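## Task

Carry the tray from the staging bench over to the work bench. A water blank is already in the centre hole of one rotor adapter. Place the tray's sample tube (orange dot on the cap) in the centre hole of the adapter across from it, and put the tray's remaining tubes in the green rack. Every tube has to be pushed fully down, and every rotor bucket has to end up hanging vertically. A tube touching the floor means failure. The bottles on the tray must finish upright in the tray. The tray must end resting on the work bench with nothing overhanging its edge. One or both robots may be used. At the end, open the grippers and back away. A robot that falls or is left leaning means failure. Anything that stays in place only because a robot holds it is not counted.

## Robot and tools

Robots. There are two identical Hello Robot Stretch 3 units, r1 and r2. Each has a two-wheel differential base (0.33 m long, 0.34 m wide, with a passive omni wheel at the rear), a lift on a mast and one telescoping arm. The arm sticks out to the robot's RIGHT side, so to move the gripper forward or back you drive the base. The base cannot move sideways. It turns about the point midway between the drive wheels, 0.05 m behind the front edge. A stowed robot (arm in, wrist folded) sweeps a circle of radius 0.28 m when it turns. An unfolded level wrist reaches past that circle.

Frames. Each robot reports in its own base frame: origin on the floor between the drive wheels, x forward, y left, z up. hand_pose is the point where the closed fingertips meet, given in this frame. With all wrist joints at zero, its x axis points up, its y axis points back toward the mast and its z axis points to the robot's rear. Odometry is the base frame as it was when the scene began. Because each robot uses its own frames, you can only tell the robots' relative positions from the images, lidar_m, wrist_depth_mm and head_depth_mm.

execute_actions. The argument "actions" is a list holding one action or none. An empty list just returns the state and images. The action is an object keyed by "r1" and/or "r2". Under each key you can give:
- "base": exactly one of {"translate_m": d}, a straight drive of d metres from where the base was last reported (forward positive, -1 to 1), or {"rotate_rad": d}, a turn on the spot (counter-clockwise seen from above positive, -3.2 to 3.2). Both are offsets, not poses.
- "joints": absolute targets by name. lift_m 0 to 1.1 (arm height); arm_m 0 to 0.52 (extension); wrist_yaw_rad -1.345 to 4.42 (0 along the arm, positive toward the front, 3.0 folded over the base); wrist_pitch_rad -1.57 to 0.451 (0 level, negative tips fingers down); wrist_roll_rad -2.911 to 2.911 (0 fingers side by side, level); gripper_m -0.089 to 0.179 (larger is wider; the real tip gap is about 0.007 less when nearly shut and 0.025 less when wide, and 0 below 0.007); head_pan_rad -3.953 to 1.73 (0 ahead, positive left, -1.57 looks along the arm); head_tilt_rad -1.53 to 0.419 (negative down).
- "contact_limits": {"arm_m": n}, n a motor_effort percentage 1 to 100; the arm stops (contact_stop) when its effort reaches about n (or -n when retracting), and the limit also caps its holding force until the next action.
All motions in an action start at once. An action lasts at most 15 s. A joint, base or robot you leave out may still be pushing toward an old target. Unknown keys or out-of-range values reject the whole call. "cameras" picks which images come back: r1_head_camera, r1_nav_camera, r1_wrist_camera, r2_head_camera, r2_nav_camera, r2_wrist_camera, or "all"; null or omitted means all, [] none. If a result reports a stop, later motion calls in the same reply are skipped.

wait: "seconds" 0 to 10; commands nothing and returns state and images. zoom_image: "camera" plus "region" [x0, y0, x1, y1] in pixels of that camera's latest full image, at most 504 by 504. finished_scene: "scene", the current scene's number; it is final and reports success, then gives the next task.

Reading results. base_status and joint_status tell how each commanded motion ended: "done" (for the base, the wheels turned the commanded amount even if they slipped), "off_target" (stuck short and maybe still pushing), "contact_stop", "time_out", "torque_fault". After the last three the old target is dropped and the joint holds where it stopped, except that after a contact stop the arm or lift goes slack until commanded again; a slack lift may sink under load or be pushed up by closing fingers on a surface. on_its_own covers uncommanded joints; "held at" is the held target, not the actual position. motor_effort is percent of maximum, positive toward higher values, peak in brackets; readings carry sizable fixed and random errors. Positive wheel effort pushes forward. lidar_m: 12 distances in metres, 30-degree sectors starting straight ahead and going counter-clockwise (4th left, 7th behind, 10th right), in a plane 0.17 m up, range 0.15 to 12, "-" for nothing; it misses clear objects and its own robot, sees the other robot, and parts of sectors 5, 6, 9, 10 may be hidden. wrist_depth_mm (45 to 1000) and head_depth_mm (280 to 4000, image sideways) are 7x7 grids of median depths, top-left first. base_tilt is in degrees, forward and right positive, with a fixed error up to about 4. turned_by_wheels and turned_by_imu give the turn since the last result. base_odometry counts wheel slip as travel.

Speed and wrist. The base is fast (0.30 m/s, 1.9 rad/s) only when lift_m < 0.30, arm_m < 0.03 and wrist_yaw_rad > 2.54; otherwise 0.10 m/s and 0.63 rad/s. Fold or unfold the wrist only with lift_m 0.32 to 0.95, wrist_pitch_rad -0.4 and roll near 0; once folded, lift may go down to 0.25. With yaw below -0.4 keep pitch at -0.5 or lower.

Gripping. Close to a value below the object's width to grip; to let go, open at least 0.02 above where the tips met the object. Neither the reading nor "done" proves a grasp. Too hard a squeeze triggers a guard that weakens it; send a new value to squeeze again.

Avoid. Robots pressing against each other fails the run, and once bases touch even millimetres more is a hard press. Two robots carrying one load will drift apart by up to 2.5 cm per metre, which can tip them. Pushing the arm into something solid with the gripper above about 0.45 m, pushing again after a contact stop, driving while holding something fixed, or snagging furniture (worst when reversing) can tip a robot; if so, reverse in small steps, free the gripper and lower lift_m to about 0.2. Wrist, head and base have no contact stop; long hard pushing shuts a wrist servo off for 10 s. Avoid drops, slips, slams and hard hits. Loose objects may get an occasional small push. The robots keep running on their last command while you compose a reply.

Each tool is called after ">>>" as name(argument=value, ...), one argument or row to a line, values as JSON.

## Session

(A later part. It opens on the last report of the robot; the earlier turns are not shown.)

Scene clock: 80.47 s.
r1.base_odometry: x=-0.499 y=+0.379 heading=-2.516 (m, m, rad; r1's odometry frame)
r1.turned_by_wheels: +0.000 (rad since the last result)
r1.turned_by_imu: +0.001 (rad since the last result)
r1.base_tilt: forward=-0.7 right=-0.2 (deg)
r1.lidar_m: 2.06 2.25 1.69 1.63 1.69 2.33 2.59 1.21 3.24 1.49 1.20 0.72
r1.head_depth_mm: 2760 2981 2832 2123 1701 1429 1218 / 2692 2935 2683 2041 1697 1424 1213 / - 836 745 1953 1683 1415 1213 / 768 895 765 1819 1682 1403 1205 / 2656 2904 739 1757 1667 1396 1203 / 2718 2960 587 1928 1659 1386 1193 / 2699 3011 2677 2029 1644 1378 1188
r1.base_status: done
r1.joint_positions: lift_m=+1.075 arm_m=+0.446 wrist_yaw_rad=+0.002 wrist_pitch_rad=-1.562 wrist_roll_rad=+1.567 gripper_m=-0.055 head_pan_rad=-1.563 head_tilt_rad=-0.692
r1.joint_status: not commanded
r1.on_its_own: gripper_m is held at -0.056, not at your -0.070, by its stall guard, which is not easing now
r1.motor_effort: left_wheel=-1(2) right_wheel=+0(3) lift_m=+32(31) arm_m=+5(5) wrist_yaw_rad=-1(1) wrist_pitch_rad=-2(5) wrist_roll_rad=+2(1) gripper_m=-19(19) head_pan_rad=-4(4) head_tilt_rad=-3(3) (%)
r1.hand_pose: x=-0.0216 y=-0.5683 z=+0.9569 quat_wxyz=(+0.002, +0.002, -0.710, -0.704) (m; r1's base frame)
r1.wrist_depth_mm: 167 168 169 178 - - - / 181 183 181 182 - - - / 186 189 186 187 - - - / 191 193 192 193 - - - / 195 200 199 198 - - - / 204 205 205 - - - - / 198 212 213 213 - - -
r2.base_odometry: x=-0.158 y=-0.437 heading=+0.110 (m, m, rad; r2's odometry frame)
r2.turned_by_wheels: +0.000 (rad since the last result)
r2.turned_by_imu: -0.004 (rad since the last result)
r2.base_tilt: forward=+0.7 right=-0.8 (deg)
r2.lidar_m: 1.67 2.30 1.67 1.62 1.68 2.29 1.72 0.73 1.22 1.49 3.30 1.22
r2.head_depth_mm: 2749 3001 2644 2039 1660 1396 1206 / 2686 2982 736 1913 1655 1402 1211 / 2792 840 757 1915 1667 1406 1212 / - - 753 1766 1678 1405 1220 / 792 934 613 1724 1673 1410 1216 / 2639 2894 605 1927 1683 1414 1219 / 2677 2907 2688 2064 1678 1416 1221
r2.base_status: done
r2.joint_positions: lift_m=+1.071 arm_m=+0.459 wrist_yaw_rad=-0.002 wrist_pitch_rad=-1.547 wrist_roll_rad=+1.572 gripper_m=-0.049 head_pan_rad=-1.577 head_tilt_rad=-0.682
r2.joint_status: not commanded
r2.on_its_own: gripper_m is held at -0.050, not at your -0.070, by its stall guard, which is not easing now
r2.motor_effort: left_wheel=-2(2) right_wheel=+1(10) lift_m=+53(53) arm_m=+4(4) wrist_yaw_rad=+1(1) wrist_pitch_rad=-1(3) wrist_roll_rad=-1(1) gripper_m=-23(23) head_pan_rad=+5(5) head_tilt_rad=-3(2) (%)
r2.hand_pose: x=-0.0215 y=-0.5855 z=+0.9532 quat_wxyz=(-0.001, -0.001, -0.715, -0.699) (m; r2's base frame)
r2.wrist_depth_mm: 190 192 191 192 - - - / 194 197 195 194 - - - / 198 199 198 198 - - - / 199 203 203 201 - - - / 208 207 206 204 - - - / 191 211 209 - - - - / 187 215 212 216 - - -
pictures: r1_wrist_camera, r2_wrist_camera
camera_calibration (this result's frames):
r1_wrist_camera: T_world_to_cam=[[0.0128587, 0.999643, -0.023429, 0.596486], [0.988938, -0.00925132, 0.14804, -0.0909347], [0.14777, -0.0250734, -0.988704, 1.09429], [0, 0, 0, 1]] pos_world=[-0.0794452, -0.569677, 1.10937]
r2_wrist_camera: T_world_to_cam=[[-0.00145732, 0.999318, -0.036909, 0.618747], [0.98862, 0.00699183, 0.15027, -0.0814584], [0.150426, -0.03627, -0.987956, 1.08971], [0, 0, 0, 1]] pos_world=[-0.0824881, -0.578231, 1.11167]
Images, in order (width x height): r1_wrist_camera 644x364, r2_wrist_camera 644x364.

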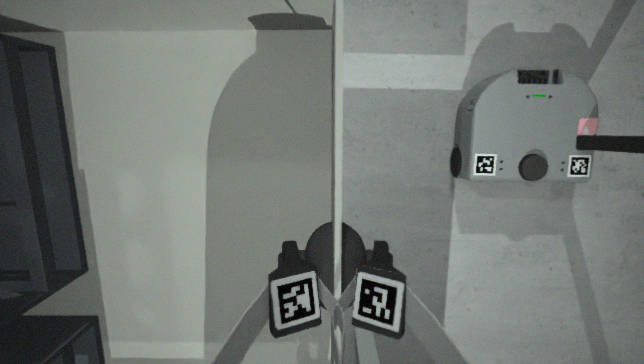

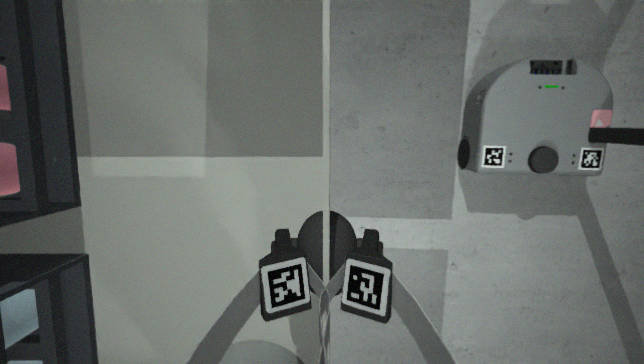

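>>> execute_actions(
  actions=[
    {"r1":{"base":{"rotate_rad":-0.007},"joints":{"arm_m":0.441}},"r2":{"base":{"rotate_rad":0.003},"joints":{"arm_m":0.455}}},
  ],
  cameras=[],
)

>>> execute_actions(
  actions=[
    {"r1":{"base":{"translate_m":-0.9}},"r2":{"base":{"translate_m":0.9},"joints":{"head_pan_rad":-1.2}}},
  ],
  cameras=["r1_wrist_camera","r2_wrist_camera","r2_nav_camera","r1_nav_camera"],
)

Scene clock: 83.10 s.
r1.base_odometry: x=-0.499 y=+0.379 heading=-2.523 (m, m, rad; r1's odometry frame)
r1.turned_by_wheels: -0.007 (rad since the last result)
r1.turned_by_imu: -0.007 (rad since the last result)
r1.base_tilt: forward=-0.8 right=-0.3 (deg)
r1.lidar_m: 2.05 2.26 1.69 1.63 1.69 2.31 2.60 1.21 3.23 1.49 1.20 0.72
r1.head_depth_mm: 2757 2979 2840 2134 1706 1425 1228 / 2675 2951 2663 2045 1687 1415 1217 / - 819 741 1956 1674 1405 1211 / 769 881 766 1826 1674 1398 1205 / 2660 2891 737 1761 1663 1393 1199 / 2709 2893 589 1919 1644 1388 1195 / 2707 3022 2663 2039 1639 1381 1188
r1.base_status: done
r1.joint_positions: lift_m=+1.075 arm_m=+0.441 wrist_yaw_rad=+0.002 wrist_pitch_rad=-1.554 wrist_roll_rad=+1.567 gripper_m=-0.055 head_pan_rad=-1.563 head_tilt_rad=-0.692
r1.joint_status: all done
r1.on_its_own: gripper_m is held at -0.056, not at your -0.070, by its stall guard, which is not easing now
r1.motor_effort: left_wheel=+0(6) right_wheel=-1(5) lift_m=+31(31) arm_m=-6(7) wrist_yaw_rad=-2(2) wrist_pitch_rad=-6(7) wrist_roll_rad=+2(2) gripper_m=-18(19) head_pan_rad=-4(4) head_tilt_rad=-4(4) (%)
r1.hand_pose: x=-0.0216 y=-0.5664 z=+0.9567 quat_wxyz=(+0.002, +0.002, -0.713, -0.701) (m; r1's base frame)
r1.wrist_depth_mm: 161 163 166 178 - - - / 184 184 182 183 - - - / 186 188 188 189 - - - / 191 195 194 193 - - - / 196 201 200 196 - - - / 202 208 205 - - - - / 203 213 213 214 - - -
r2.base_odometry: x=-0.158 y=-0.437 heading=+0.113 (m, m, rad; r2's odometry frame)
r2.turned_by_wheels: +0.003 (rad since the last result)
r2.turned_by_imu: +0.003 (rad since the last result)
r2.base_tilt: forward=+0.6 right=-0.7 (deg)
r2.lidar_m: 1.68 2.29 1.68 1.61 1.67 2.30 1.70 0.73 1.22 1.50 3.31 1.22
r2.head_depth_mm: 2768 3006 2643 2034 1664 1401 1212 / 2727 2974 737 1974 1665 1405 1208 / 2800 835 758 1929 1666 1402 1211 / - - 755 1751 1675 1413 1215 / 794 935 614 1728 1675 1406 1220 / 2662 2937 603 1943 1677 1415 1215 / 2660 2950 2699 2076 1685 1417 1220
r2.base_status: done
r2.joint_positions: lift_m=+1.071 arm_m=+0.455 wrist_yaw_rad=-0.002 wrist_pitch_rad=-1.539 wrist_roll_rad=+1.572 gripper_m=-0.049 head_pan_rad=-1.577 head_tilt_rad=-0.682
r2.joint_status: all done
r2.on_its_own: gripper_m is held at -0.050, not at your -0.070, by its stall guard, which is not easing now
r2.motor_effort: left_wheel=-1(9) right_wheel=-1(10) lift_m=+53(53) arm_m=-2(2) wrist_yaw_rad=+1(0) wrist_pitch_rad=-4(4) wrist_roll_rad=-1(2) gripper_m=-22(24) head_pan_rad=+5(5) head_tilt_rad=-3(3) (%)
r2.hand_pose: x=-0.0215 y=-0.5841 z=+0.9530 quat_wxyz=(-0.001, -0.001, -0.718, -0.696) (m; r2's base frame)
r2.wrist_depth_mm: 191 194 191 191 - - - / 195 197 195 194 - - - / 199 202 198 199 - - - / 201 205 203 202 - - - / 209 209 206 204 - - - / 190 214 211 - - - - / 188 217 214 214 - - -
pictures: none
No camera images: the call's "cameras" was empty. Leave "cameras" out to get every camera's image.

Scene clock: 93.57 s.
r1.base_odometry: x=+0.234 y=+0.902 heading=-2.523 (m, m, rad; r1's odometry frame)
r1.turned_by_wheels: +0.000 (rad since the last result)
r1.turned_by_imu: +0.002 (rad since the last result)
r1.base_tilt: forward=-0.7 right=-0.2 (deg)
r1.lidar_m: 1.55 2.29 1.69 1.63 1.69 2.32 1.71 1.48 0.47 1.07 3.25 1.54
r1.head_depth_mm: 2731 2993 1167 876 699 678 1177 / 2674 2959 1104 935 1556 1417 1007 / - 819 742 1950 1635 1413 1206 / 767 892 765 1824 1681 1393 1203 / 2639 2908 734 1755 1668 1392 1202 / 2681 2921 587 1901 1654 1389 1197 / 2690 3023 2665 2027 1643 1390 1197
r1.base_status: done
r1.joint_positions: lift_m=+1.075 arm_m=+0.441 wrist_yaw_rad=+0.002 wrist_pitch_rad=-1.554 wrist_roll_rad=+1.567 gripper_m=-0.055 head_pan_rad=-1.563 head_tilt_rad=-0.692
r1.joint_status: not commanded
r1.on_its_own: gripper_m is held at -0.056, not at your -0.070, by its stall guard, which is not easing now
r1.motor_effort: left_wheel=+2(3) right_wheel=-1(6) lift_m=+31(31) arm_m=-6(5) wrist_yaw_rad=-2(2) wrist_pitch_rad=-6(6) wrist_roll_rad=+2(2) gripper_m=-19(19) head_pan_rad=-5(4) head_tilt_rad=-3(3) (%)
r1.hand_pose: x=-0.0216 y=-0.5664 z=+0.9567 quat_wxyz=(+0.002, +0.002, -0.713, -0.701) (m; r1's base frame)
r1.wrist_depth_mm: 160 163 165 178 549 - - / 183 183 182 182 - - - / 186 188 187 187 - - - / 194 193 193 195 - - - / 196 201 199 197 - - - / 203 207 206 - - - - / 200 213 213 215 - - -
r2.base_odometry: x=+0.736 y=-0.336 heading=+0.113 (m, m, rad; r2's odometry frame)
r2.turned_by_wheels: +0.000 (rad since the last result)
r2.turned_by_imu: -0.005 (rad since the last result)
r2.base_tilt: forward=+0.8 right=-0.8 (deg)
r2.lidar_m: 1.65 2.30 1.68 1.61 1.68 2.28 1.72 1.56 3.30 1.09 0.49 0.61
r2.head_depth_mm: 1347 1157 711 1741 1657 1395 1211 / 2671 2863 589 1690 1667 1406 1209 / 2753 3081 1103 1770 1585 1406 1212 / 2827 3179 1108 878 1623 1404 1217 / 2933 3251 1110 851 691 799 1040 / 3023 3287 1120 851 692 1414 1172 / 3098 3462 1117 855 713 1415 1177
r2.base_status: done
r2.joint_positions: lift_m=+1.071 arm_m=+0.455 wrist_yaw_rad=-0.001 wrist_pitch_rad=-1.539 wrist_roll_rad=+1.572 gripper_m=-0.049 head_pan_rad=-1.207 head_tilt_rad=-0.682
r2.joint_status: all done
r2.on_its_own: gripper_m is held at -0.050, not at your -0.070, by its stall guard, which is not easing now
r2.motor_effort: left_wheel=-1(3) right_wheel=-2(6) lift_m=+53(52) arm_m=-1(1) wrist_yaw_rad=+1(1) wrist_pitch_rad=-4(4) wrist_roll_rad=-1(2) gripper_m=-23(23) head_pan_rad=+5(38) head_tilt_rad=-3(3) (%)
r2.hand_pose: x=-0.0215 y=-0.5841 z=+0.9530 quat_wxyz=(+0.000, -0.001, -0.718, -0.696) (m; r2's base frame)
r2.wrist_depth_mm: 192 195 191 191 - - - / 195 198 196 196 - - - / 198 201 198 199 - - - / 201 205 203 202 - - - / 210 209 206 205 - - - / 195 213 212 - - - - / 189 218 214 214 - - -
pictures: r1_nav_camera (sideways: a quarter turn counterclockwise sets it upright), r1_wrist_camera, r2_nav_camera (sideways: a quarter turn counterclockwise sets it upright), r2_wrist_camera
camera_calibration (this result's frames):
r1_nav_camera: T_world_to_cam=[[-0.00871056, -0.63375, 0.773489, -0.96636], [-0.999214, -0.0244008, -0.0312451, 0.0987572], [0.0386753, -0.773153, -0.63304, 0.784294], [0, 0, 0, 1]] pos_world=[0.0599293, -0.00364246, 1.24704]
r1_wrist_camera: T_world_to_cam=[[0.0128084, 0.999401, -0.0321621, 0.602828], [0.988936, -0.00790726, 0.14813, -0.0902186], [0.147787, -0.0337036, -0.988445, 1.08902], [0, 0, 0, 1]] pos_world=[-0.0794443, -0.566476, 1.10919]
r2_nav_camera: T_world_to_cam=[[0.234139, -0.555036, 0.798194, -1.00108], [-0.920223, -0.391387, -0.00222283, 0.0599415], [0.313637, -0.733997, -0.602396, 0.741946], [0, 0, 0, 1]] pos_world=[0.0568493, 0.0124111, 1.24613]
r2_wrist_camera: T_world_to_cam=[[-0.00233536, 0.998996, -0.0447355, 0.624605], [0.988615, 0.00903697, 0.150197, -0.0801658], [0.15045, -0.0438754, -0.987644, 1.0849], [0, 0, 0, 1]] pos_world=[-0.0825109, -0.575653, 1.11147]
Images, in order (width x height): r1_nav_camera 672x504, r1_wrist_camera 644x364, r2_nav_camera 672x504, r2_wrist_camera 644x364.

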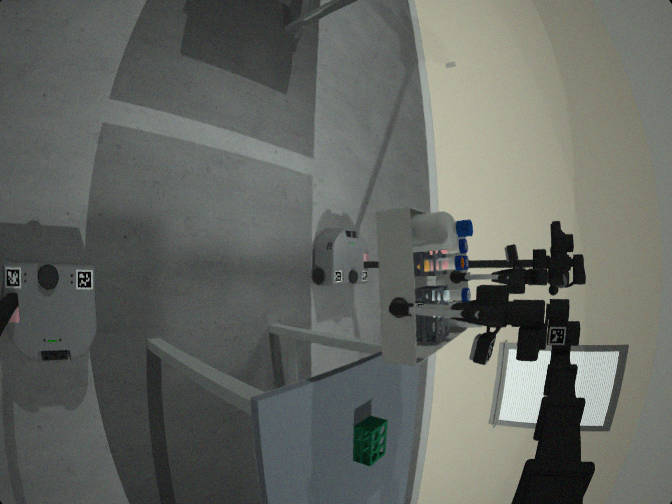

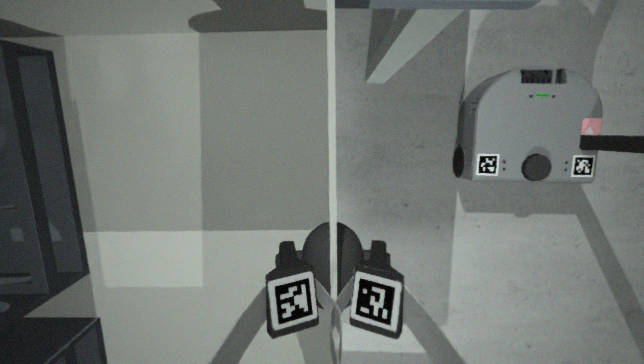

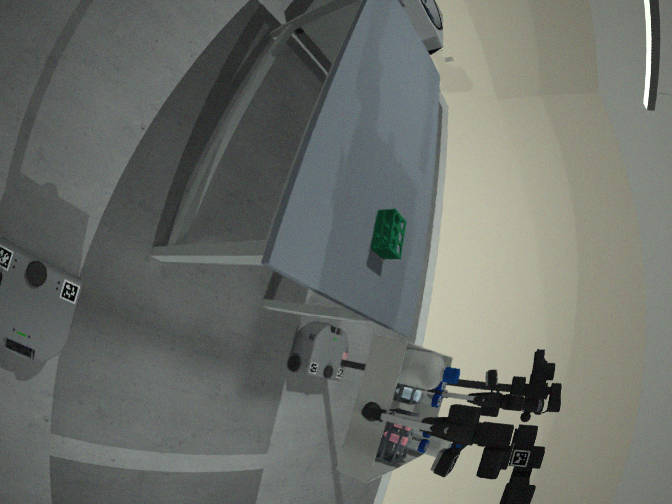

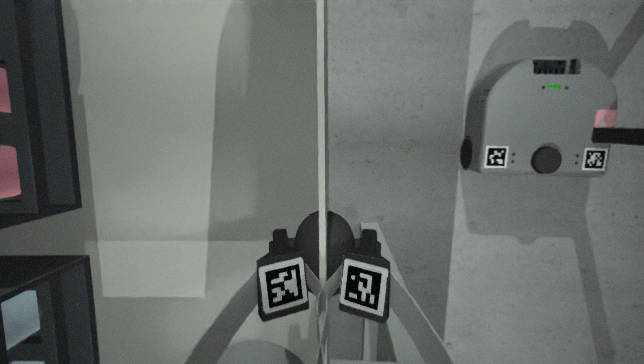

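>>> execute_actions(
  actions=[
    {"r1":{"base":{"translate_m":-0.68},"joints":{"arm_m":0.445}},"r2":{"base":{"translate_m":0.68},"joints":{"arm_m":0.459}}},
  ],
  cameras=["r1_wrist_camera","r2_wrist_camera","r1_nav_camera","r1_head_camera"],
)

Scene clock: 103.60 s.
r1.base_odometry: x=+0.788 y=+1.296 heading=-2.523 (m, m, rad; r1's odometry frame)
r1.turned_by_wheels: +0.000 (rad since the last result)
r1.turned_by_imu: +0.000 (rad since the last result)
r1.base_tilt: forward=-0.7 right=-0.2 (deg)
r1.lidar_m: 2.21 2.31 1.69 1.63 1.69 2.32 1.45 1.06 1.09 1.05 0.57 0.57
r1.head_depth_mm: 2776 2982 1163 875 701 629 1222 / 2680 2949 1101 838 695 624 1219 / - 823 741 806 692 621 1212 / 765 891 766 801 687 618 1204 / 2644 2911 734 794 682 614 1202 / 2703 2899 585 764 679 611 1199 / 2723 3035 1098 807 674 607 1189
r1.base_status: done
r1.joint_positions: lift_m=+1.075 arm_m=+0.445 wrist_yaw_rad=+0.002 wrist_pitch_rad=-1.566 wrist_roll_rad=+1.567 gripper_m=-0.055 head_pan_rad=-1.563 head_tilt_rad=-0.692
r1.joint_status: all done
r1.on_its_own: gripper_m is held at -0.056, not at your -0.070, by its stall guard, which is not easing now
r1.motor_effort: left_wheel=+0(2) right_wheel=-1(7) lift_m=+31(31) arm_m=+6(6) wrist_yaw_rad=-2(1) wrist_pitch_rad=+0(6) wrist_roll_rad=+2(2) gripper_m=-19(20) head_pan_rad=-5(4) head_tilt_rad=-3(3) (%)
r1.hand_pose: x=-0.0216 y=-0.5663 z=+0.9570 quat_wxyz=(+0.002, +0.002, -0.708, -0.706) (m; r1's base frame)
r1.wrist_depth_mm: 159 162 166 177 326 323 - / 180 182 181 182 332 332 - / 185 188 187 188 344 340 - / 191 193 191 194 346 348 - / 193 197 198 197 353 355 - / 200 205 204 - 361 363 - / 203 211 210 214 374 - -
r2.base_odometry: x=+1.412 y=-0.259 heading=+0.113 (m, m, rad; r2's odometry frame)
r2.turned_by_wheels: +0.000 (rad since the last result)
r2.turned_by_imu: -0.003 (rad since the last result)
r2.base_tilt: forward=+0.7 right=-0.8 (deg)
r2.lidar_m: 1.89 2.32 1.69 1.62 1.68 2.29 2.23 0.60 0.45 0.43 0.44 0.60
r2.head_depth_mm: 1319 891 714 788 685 590 1212 / 2677 2841 588 792 685 606 1208 / 2759 3039 1060 845 688 1311 1211 / 2817 3135 1106 847 689 1346 1217 / 2905 3257 1110 850 691 1384 1170 / 3002 3295 1116 857 693 1412 1173 / 3113 3418 1116 857 714 1419 1173
r2.base_status: done
r2.joint_positions: lift_m=+1.071 arm_m=+0.459 wrist_yaw_rad=+0.000 wrist_pitch_rad=-1.552 wrist_roll_rad=+1.572 gripper_m=-0.049 head_pan_rad=-1.207 head_tilt_rad=-0.682
r2.joint_status: all done
r2.on_its_own: gripper_m is held at -0.050, not at your -0.070, by its stall guard, which is not easing now
r2.motor_effort: left_wheel=+0(4) right_wheel=-2(7) lift_m=+53(53) arm_m=+4(5) wrist_yaw_rad=+0(0) wrist_pitch_rad=+2(4) wrist_roll_rad=-2(1) gripper_m=-24(23) head_pan_rad=+4(5) head_tilt_rad=-3(3) (%)
r2.hand_pose: x=-0.0215 y=-0.5840 z=+0.9533 quat_wxyz=(+0.000, -0.001, -0.713, -0.701) (m; r2's base frame)
r2.wrist_depth_mm: 192 193 191 192 329 330 - / 193 194 195 194 341 337 - / 197 200 198 198 347 342 - / 200 203 202 202 357 354 - / 208 208 205 205 367 364 - / 197 212 209 - 380 - - / 187 216 213 380 388 - -
pictures: r1_head_camera (sideways: a quarter turn clockwise sets it upright), r1_nav_camera (sideways: a quarter turn counterclockwise sets it upright), r1_wrist_camera, r2_wrist_camera
camera_calibration (this result's frames):
r1_head_camera: T_world_to_cam=[[-0.0463981, 0.624346, -0.779769, 1.03953], [0.998728, 0.013586, -0.0485487, 0.0584521], [-0.0197172, -0.78103, -0.624182, 0.77372], [0, 0, 0, 1]] pos_world=[0.00511035, -0.0455239, 1.29638]
r1_nav_camera: T_world_to_cam=[[-0.00871078, -0.63375, 0.773489, -0.96636], [-0.999214, -0.0244004, -0.0312451, 0.0987572], [0.038675, -0.773153, -0.63304, 0.784294], [0, 0, 0, 1]] pos_world=[0.0599293, -0.00364248, 1.24704]
r1_wrist_camera: T_world_to_cam=[[0.0127985, 0.999722, -0.0197915, 0.59107], [0.98894, -0.00973048, 0.147999, -0.0911579], [0.147765, -0.0214667, -0.988789, 1.09655], [0, 0, 0, 1]] pos_world=[-0.0794468, -0.568254, 1.10945]
r2_wrist_camera: T_world_to_cam=[[-0.00341547, 0.9995, -0.0314418, 0.612153], [0.988605, 0.00810681, 0.150316, -0.0808415], [0.150496, -0.0305701, -0.988138, 1.09338], [0, 0, 0, 1]] pos_world=[-0.0825375, -0.577767, 1.11181]
Images, in order (width x height): r1_head_camera 896x504, r1_nav_camera 672x504, r1_wrist_camera 644x364, r2_wrist_camera 644x364.

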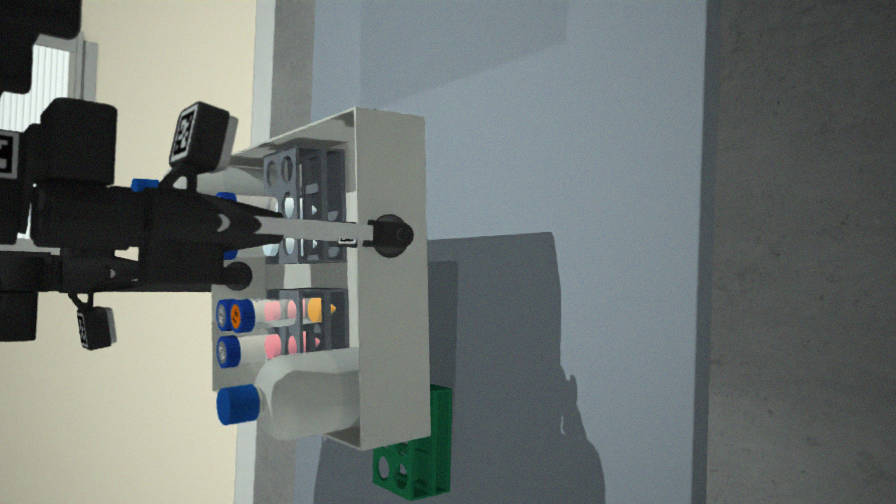

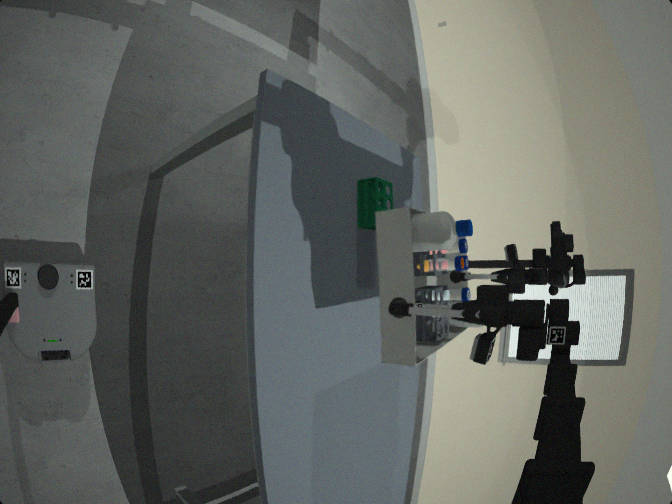

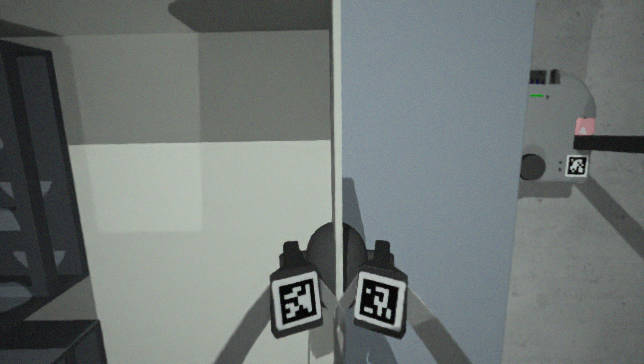

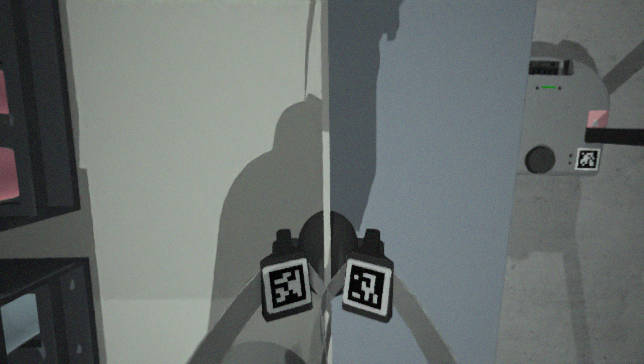

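>>> execute_actions(
  actions=[
    {"r1":{"base":{"translate_m":-0.17}},"r2":{"base":{"translate_m":0.17}}},
  ],
  cameras=["r1_head_camera","r1_nav_camera"],
)

>>> execute_actions(
  actions=[
    {"r1":{"joints":{"lift_m":0.945}},"r2":{"joints":{"lift_m":0.941}}},
  ],
  cameras=["r1_head_camera","r1_nav_camera"],
)

Scene clock: 108.60 s.
r1.base_odometry: x=+0.926 y=+1.395 heading=-2.523 (m, m, rad; r1's odometry frame)
r1.turned_by_wheels: +0.000 (rad since the last result)
r1.turned_by_imu: +0.000 (rad since the last result)
r1.base_tilt: forward=-0.8 right=-0.3 (deg)
r1.lidar_m: 2.38 2.31 1.69 1.63 1.69 2.32 1.44 0.90 1.09 1.05 1.09 0.70
r1.head_depth_mm: 2758 2990 1166 872 701 628 1219 / 2666 2968 1101 839 696 625 1217 / - 824 739 805 691 621 1212 / 764 889 767 801 687 617 1206 / 2646 2904 734 791 683 614 1200 / 2691 2912 583 762 681 610 1196 / 2719 3014 1090 835 676 609 1191
r1.base_status: done
r1.joint_positions: lift_m=+1.075 arm_m=+0.445 wrist_yaw_rad=+0.002 wrist_pitch_rad=-1.566 wrist_roll_rad=+1.567 gripper_m=-0.055 head_pan_rad=-1.563 head_tilt_rad=-0.692
r1.joint_status: not commanded
r1.on_its_own: gripper_m is held at -0.056, not at your -0.070, by its stall guard, which is not easing now
r1.motor_effort: left_wheel=+0(2) right_wheel=-2(5) lift_m=+32(31) arm_m=+6(6) wrist_yaw_rad=-2(0) wrist_pitch_rad=+0(0) wrist_roll_rad=+2(2) gripper_m=-19(20) head_pan_rad=-5(5) head_tilt_rad=-3(4) (%)
r1.hand_pose: x=-0.0216 y=-0.5663 z=+0.9570 quat_wxyz=(+0.002, +0.002, -0.708, -0.706) (m; r1's base frame)
r1.wrist_depth_mm: 159 162 166 176 328 324 - / 181 182 182 181 336 332 - / 186 187 187 186 339 336 - / 190 193 193 193 345 348 - / 193 198 198 197 354 357 - / 198 205 204 - 361 373 - / 203 212 211 212 372 - -
r2.base_odometry: x=+1.581 y=-0.240 heading=+0.113 (m, m, rad; r2's odometry frame)
r2.turned_by_wheels: +0.000 (rad since the last result)
r2.turned_by_imu: -0.001 (rad since the last result)
r2.base_tilt: forward=+0.6 right=-0.8 (deg)
r2.lidar_m: 2.91 2.32 1.69 1.62 1.68 2.29 2.39 0.61 0.44 0.43 0.44 0.60
r2.head_depth_mm: 1305 884 713 780 685 590 1208 / 2652 2845 585 791 687 605 1210 / 2746 3043 1058 845 688 622 1214 / 2831 3174 1107 848 689 1349 1217 / 2920 3231 1109 852 691 1378 1172 / 3012 3294 1114 854 691 1414 1153 / 3093 3445 1118 855 713 1416 1175
r2.base_status: done
r2.joint_positions: lift_m=+1.071 arm_m=+0.459 wrist_yaw_rad=+0.000 wrist_pitch_rad=-1.554 wrist_roll_rad=+1.572 gripper_m=-0.049 head_pan_rad=-1.207 head_tilt_rad=-0.682
r2.joint_status: not commanded
r2.on_its_own: gripper_m is held at -0.050, not at your -0.070, by its stall guard, which is not easing now
r2.motor_effort: left_wheel=+0(4) right_wheel=-2(6) lift_m=+53(53) arm_m=+4(4) wrist_yaw_rad=+1(0) wrist_pitch_rad=+2(2) wrist_roll_rad=-1(2) gripper_m=-24(24) head_pan_rad=+5(5) head_tilt_rad=-3(3) (%)
r2.hand_pose: x=-0.0215 y=-0.5836 z=+0.9533 quat_wxyz=(+0.000, -0.001, -0.713, -0.701) (m; r2's base frame)
r2.wrist_depth_mm: 191 193 191 192 330 328 - / 192 195 195 194 338 336 - / 195 201 198 199 346 349 - / 198 203 201 203 356 358 - / 208 206 205 204 363 371 - / 196 212 210 - 376 - - / 186 215 212 298 391 - -
pictures: r1_head_camera (sideways: a quarter turn clockwise sets it upright), r1_nav_camera (sideways: a quarter turn counterclockwise sets it upright)
camera_calibration (this result's frames):
r1_head_camera: T_world_to_cam=[[-0.0463981, 0.624346, -0.779769, 1.03953], [0.998728, 0.013586, -0.0485487, 0.0584521], [-0.0197172, -0.78103, -0.624182, 0.77372], [0, 0, 0, 1]] pos_world=[0.00511035, -0.0455239, 1.29638]
r1_nav_camera: T_world_to_cam=[[-0.00871078, -0.63375, 0.773489, -0.96636], [-0.999214, -0.0244004, -0.0312451, 0.0987572], [0.038675, -0.773153, -0.63304, 0.784294], [0, 0, 0, 1]] pos_world=[0.0599293, -0.00364248, 1.24704]
Images, in order (width x height): r1_head_camera 896x504, r1_nav_camera 672x504.

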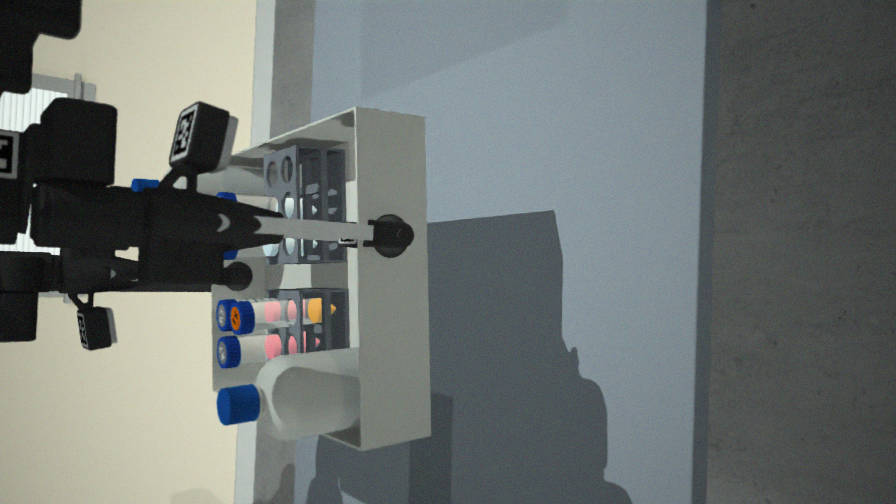

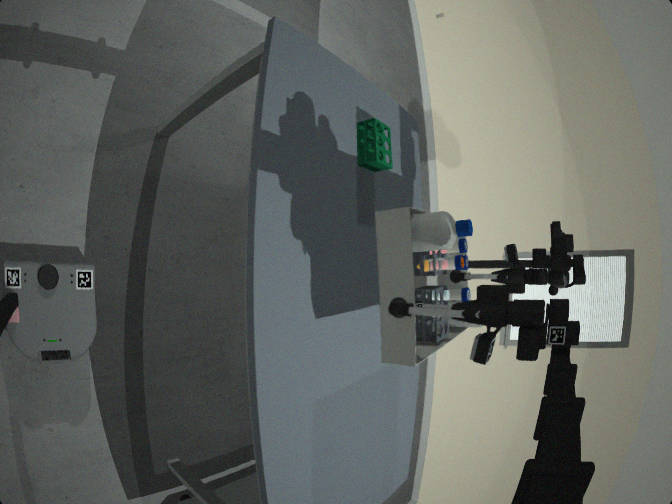

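Scene clock: 110.63 s.
r1.base_odometry: x=+0.926 y=+1.395 heading=-2.523 (m, m, rad; r1's odometry frame)
r1.turned_by_wheels: +0.000 (rad since the last result)
r1.turned_by_imu: +0.000 (rad since the last result)
r1.base_tilt: forward=-0.8 right=-0.3 (deg)
r1.lidar_m: 2.39 2.31 1.69 1.63 1.69 2.32 1.44 0.90 1.09 1.05 1.09 0.70
r1.head_depth_mm: 2694 2979 - 830 680 629 1219 / 2671 2874 1120 867 696 625 1217 / 2692 - 935 788 692 621 1210 / 2608 857 - 814 689 617 1204 / 844 2951 990 788 684 616 1202 / 2720 3018 1104 676 678 612 1198 / 2705 3005 1090 835 675 607 1191
r1.base_status: not commanded
r1.joint_positions: lift_m=+0.945 arm_m=+0.445 wrist_yaw_rad=+0.002 wrist_pitch_rad=-1.566 wrist_roll_rad=+1.567 gripper_m=-0.055 head_pan_rad=-1.563 head_tilt_rad=-0.692
r1.joint_status: all done
r1.on_its_own: gripper_m is held at -0.056, not at your -0.070, by its stall guard, which is not easing now
r1.motor_effort: left_wheel=+0(0) right_wheel=-1(1) lift_m=+27(27) arm_m=+5(6) wrist_yaw_rad=-1(2) wrist_pitch_rad=+0(0) wrist_roll_rad=+2(1) gripper_m=-20(21) head_pan_rad=-4(4) head_tilt_rad=-3(3) (%)
r1.hand_pose: x=-0.0216 y=-0.5663 z=+0.8272 quat_wxyz=(+0.002, +0.002, -0.708, -0.706) (m; r1's base frame)
r1.wrist_depth_mm: 159 161 166 177 204 203 203 / 181 181 181 181 207 208 207 / 186 189 186 187 213 213 212 / 190 192 191 194 218 216 216 / 193 199 198 197 223 221 221 / 199 205 206 - 227 226 224 / 201 212 212 214 234 232 231
r2.base_odometry: x=+1.581 y=-0.240 heading=+0.113 (m, m, rad; r2's odometry frame)
r2.turned_by_wheels: +0.000 (rad since the last result)
r2.turned_by_imu: +0.000 (rad since the last result)
r2.base_tilt: forward=+0.7 right=-0.8 (deg)
r2.lidar_m: 2.91 2.32 1.68 1.62 1.68 2.28 2.40 0.61 0.44 0.43 0.44 0.60
r2.head_depth_mm: 766 842 961 787 680 589 1209 / 2653 2896 969 666 686 605 1212 / 2731 3031 1103 794 688 620 1214 / 2830 3144 1104 848 689 1344 1216 / 2914 3211 1110 852 690 1373 1177 / 3028 3303 1117 854 692 1415 1153 / 3104 3433 1119 857 711 1414 1174
r2.base_status: not commanded
r2.joint_positions: lift_m=+0.941 arm_m=+0.459 wrist_yaw_rad=+0.000 wrist_pitch_rad=-1.554 wrist_roll_rad=+1.572 gripper_m=-0.049 head_pan_rad=-1.207 head_tilt_rad=-0.682
r2.joint_status: all done
r2.on_its_own: gripper_m is held at -0.050, not at your -0.070, by its stall guard, which is not easing now
r2.motor_effort: left_wheel=+0(1) right_wheel=-2(2) lift_m=+29(49) arm_m=+4(4) wrist_yaw_rad=+0(0) wrist_pitch_rad=+2(2) wrist_roll_rad=-2(2) gripper_m=-23(25) head_pan_rad=+5(5) head_tilt_rad=-3(3) (%)
r2.hand_pose: x=-0.0215 y=-0.5836 z=+0.8233 quat_wxyz=(+0.000, -0.001, -0.713, -0.701) (m; r2's base frame)
r2.wrist_depth_mm: 191 192 190 192 205 204 204 / 193 195 194 195 211 210 209 / 196 200 198 198 216 215 213 / 199 202 201 204 223 221 221 / 208 207 207 203 225 227 227 / 198 210 210 - 233 232 233 / 186 215 212 227 243 240 243
pictures: r1_head_camera (sideways: a quarter turn clockwise sets it upright), r1_nav_camera (sideways: a quarter turn counterclockwise sets it upright)
camera_calibration (this result's frames):
r1_head_camera: T_world_to_cam=[[-0.0463981, 0.624346, -0.779769, 1.03953], [0.998728, 0.013586, -0.0485487, 0.0584521], [-0.0197172, -0.78103, -0.624182, 0.77372], [0, 0, 0, 1]] pos_world=[0.00511035, -0.0455239, 1.29638]
r1_nav_camera: T_world_to_cam=[[-0.00871078, -0.63375, 0.773489, -0.966361], [-0.999214, -0.0244004, -0.0312451, 0.0987572], [0.038675, -0.773153, -0.63304, 0.784294], [0, 0, 0, 1]] pos_world=[0.0599293, -0.00364248, 1.24704]
Images, in order (width x height): r1_head_camera 896x504, r1_nav_camera 672x504.

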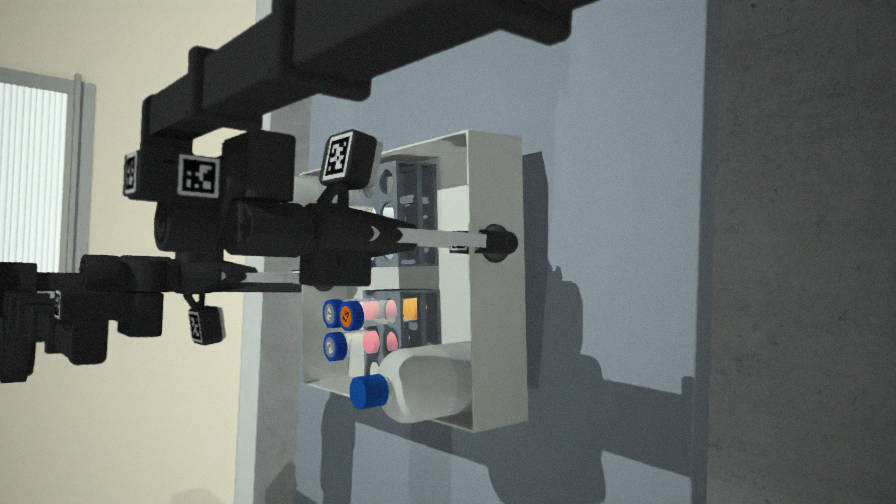

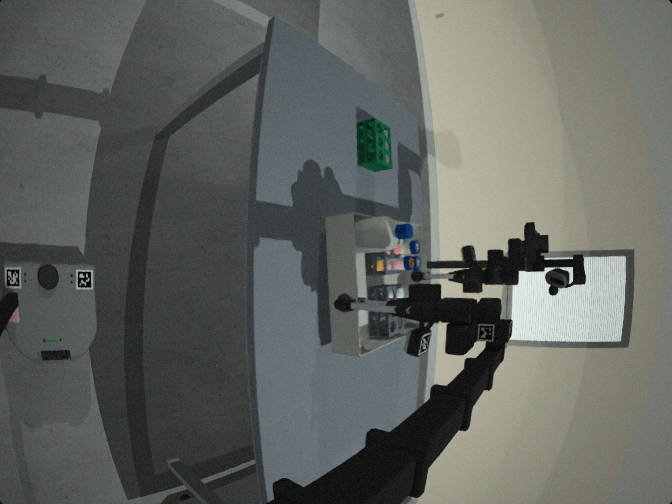

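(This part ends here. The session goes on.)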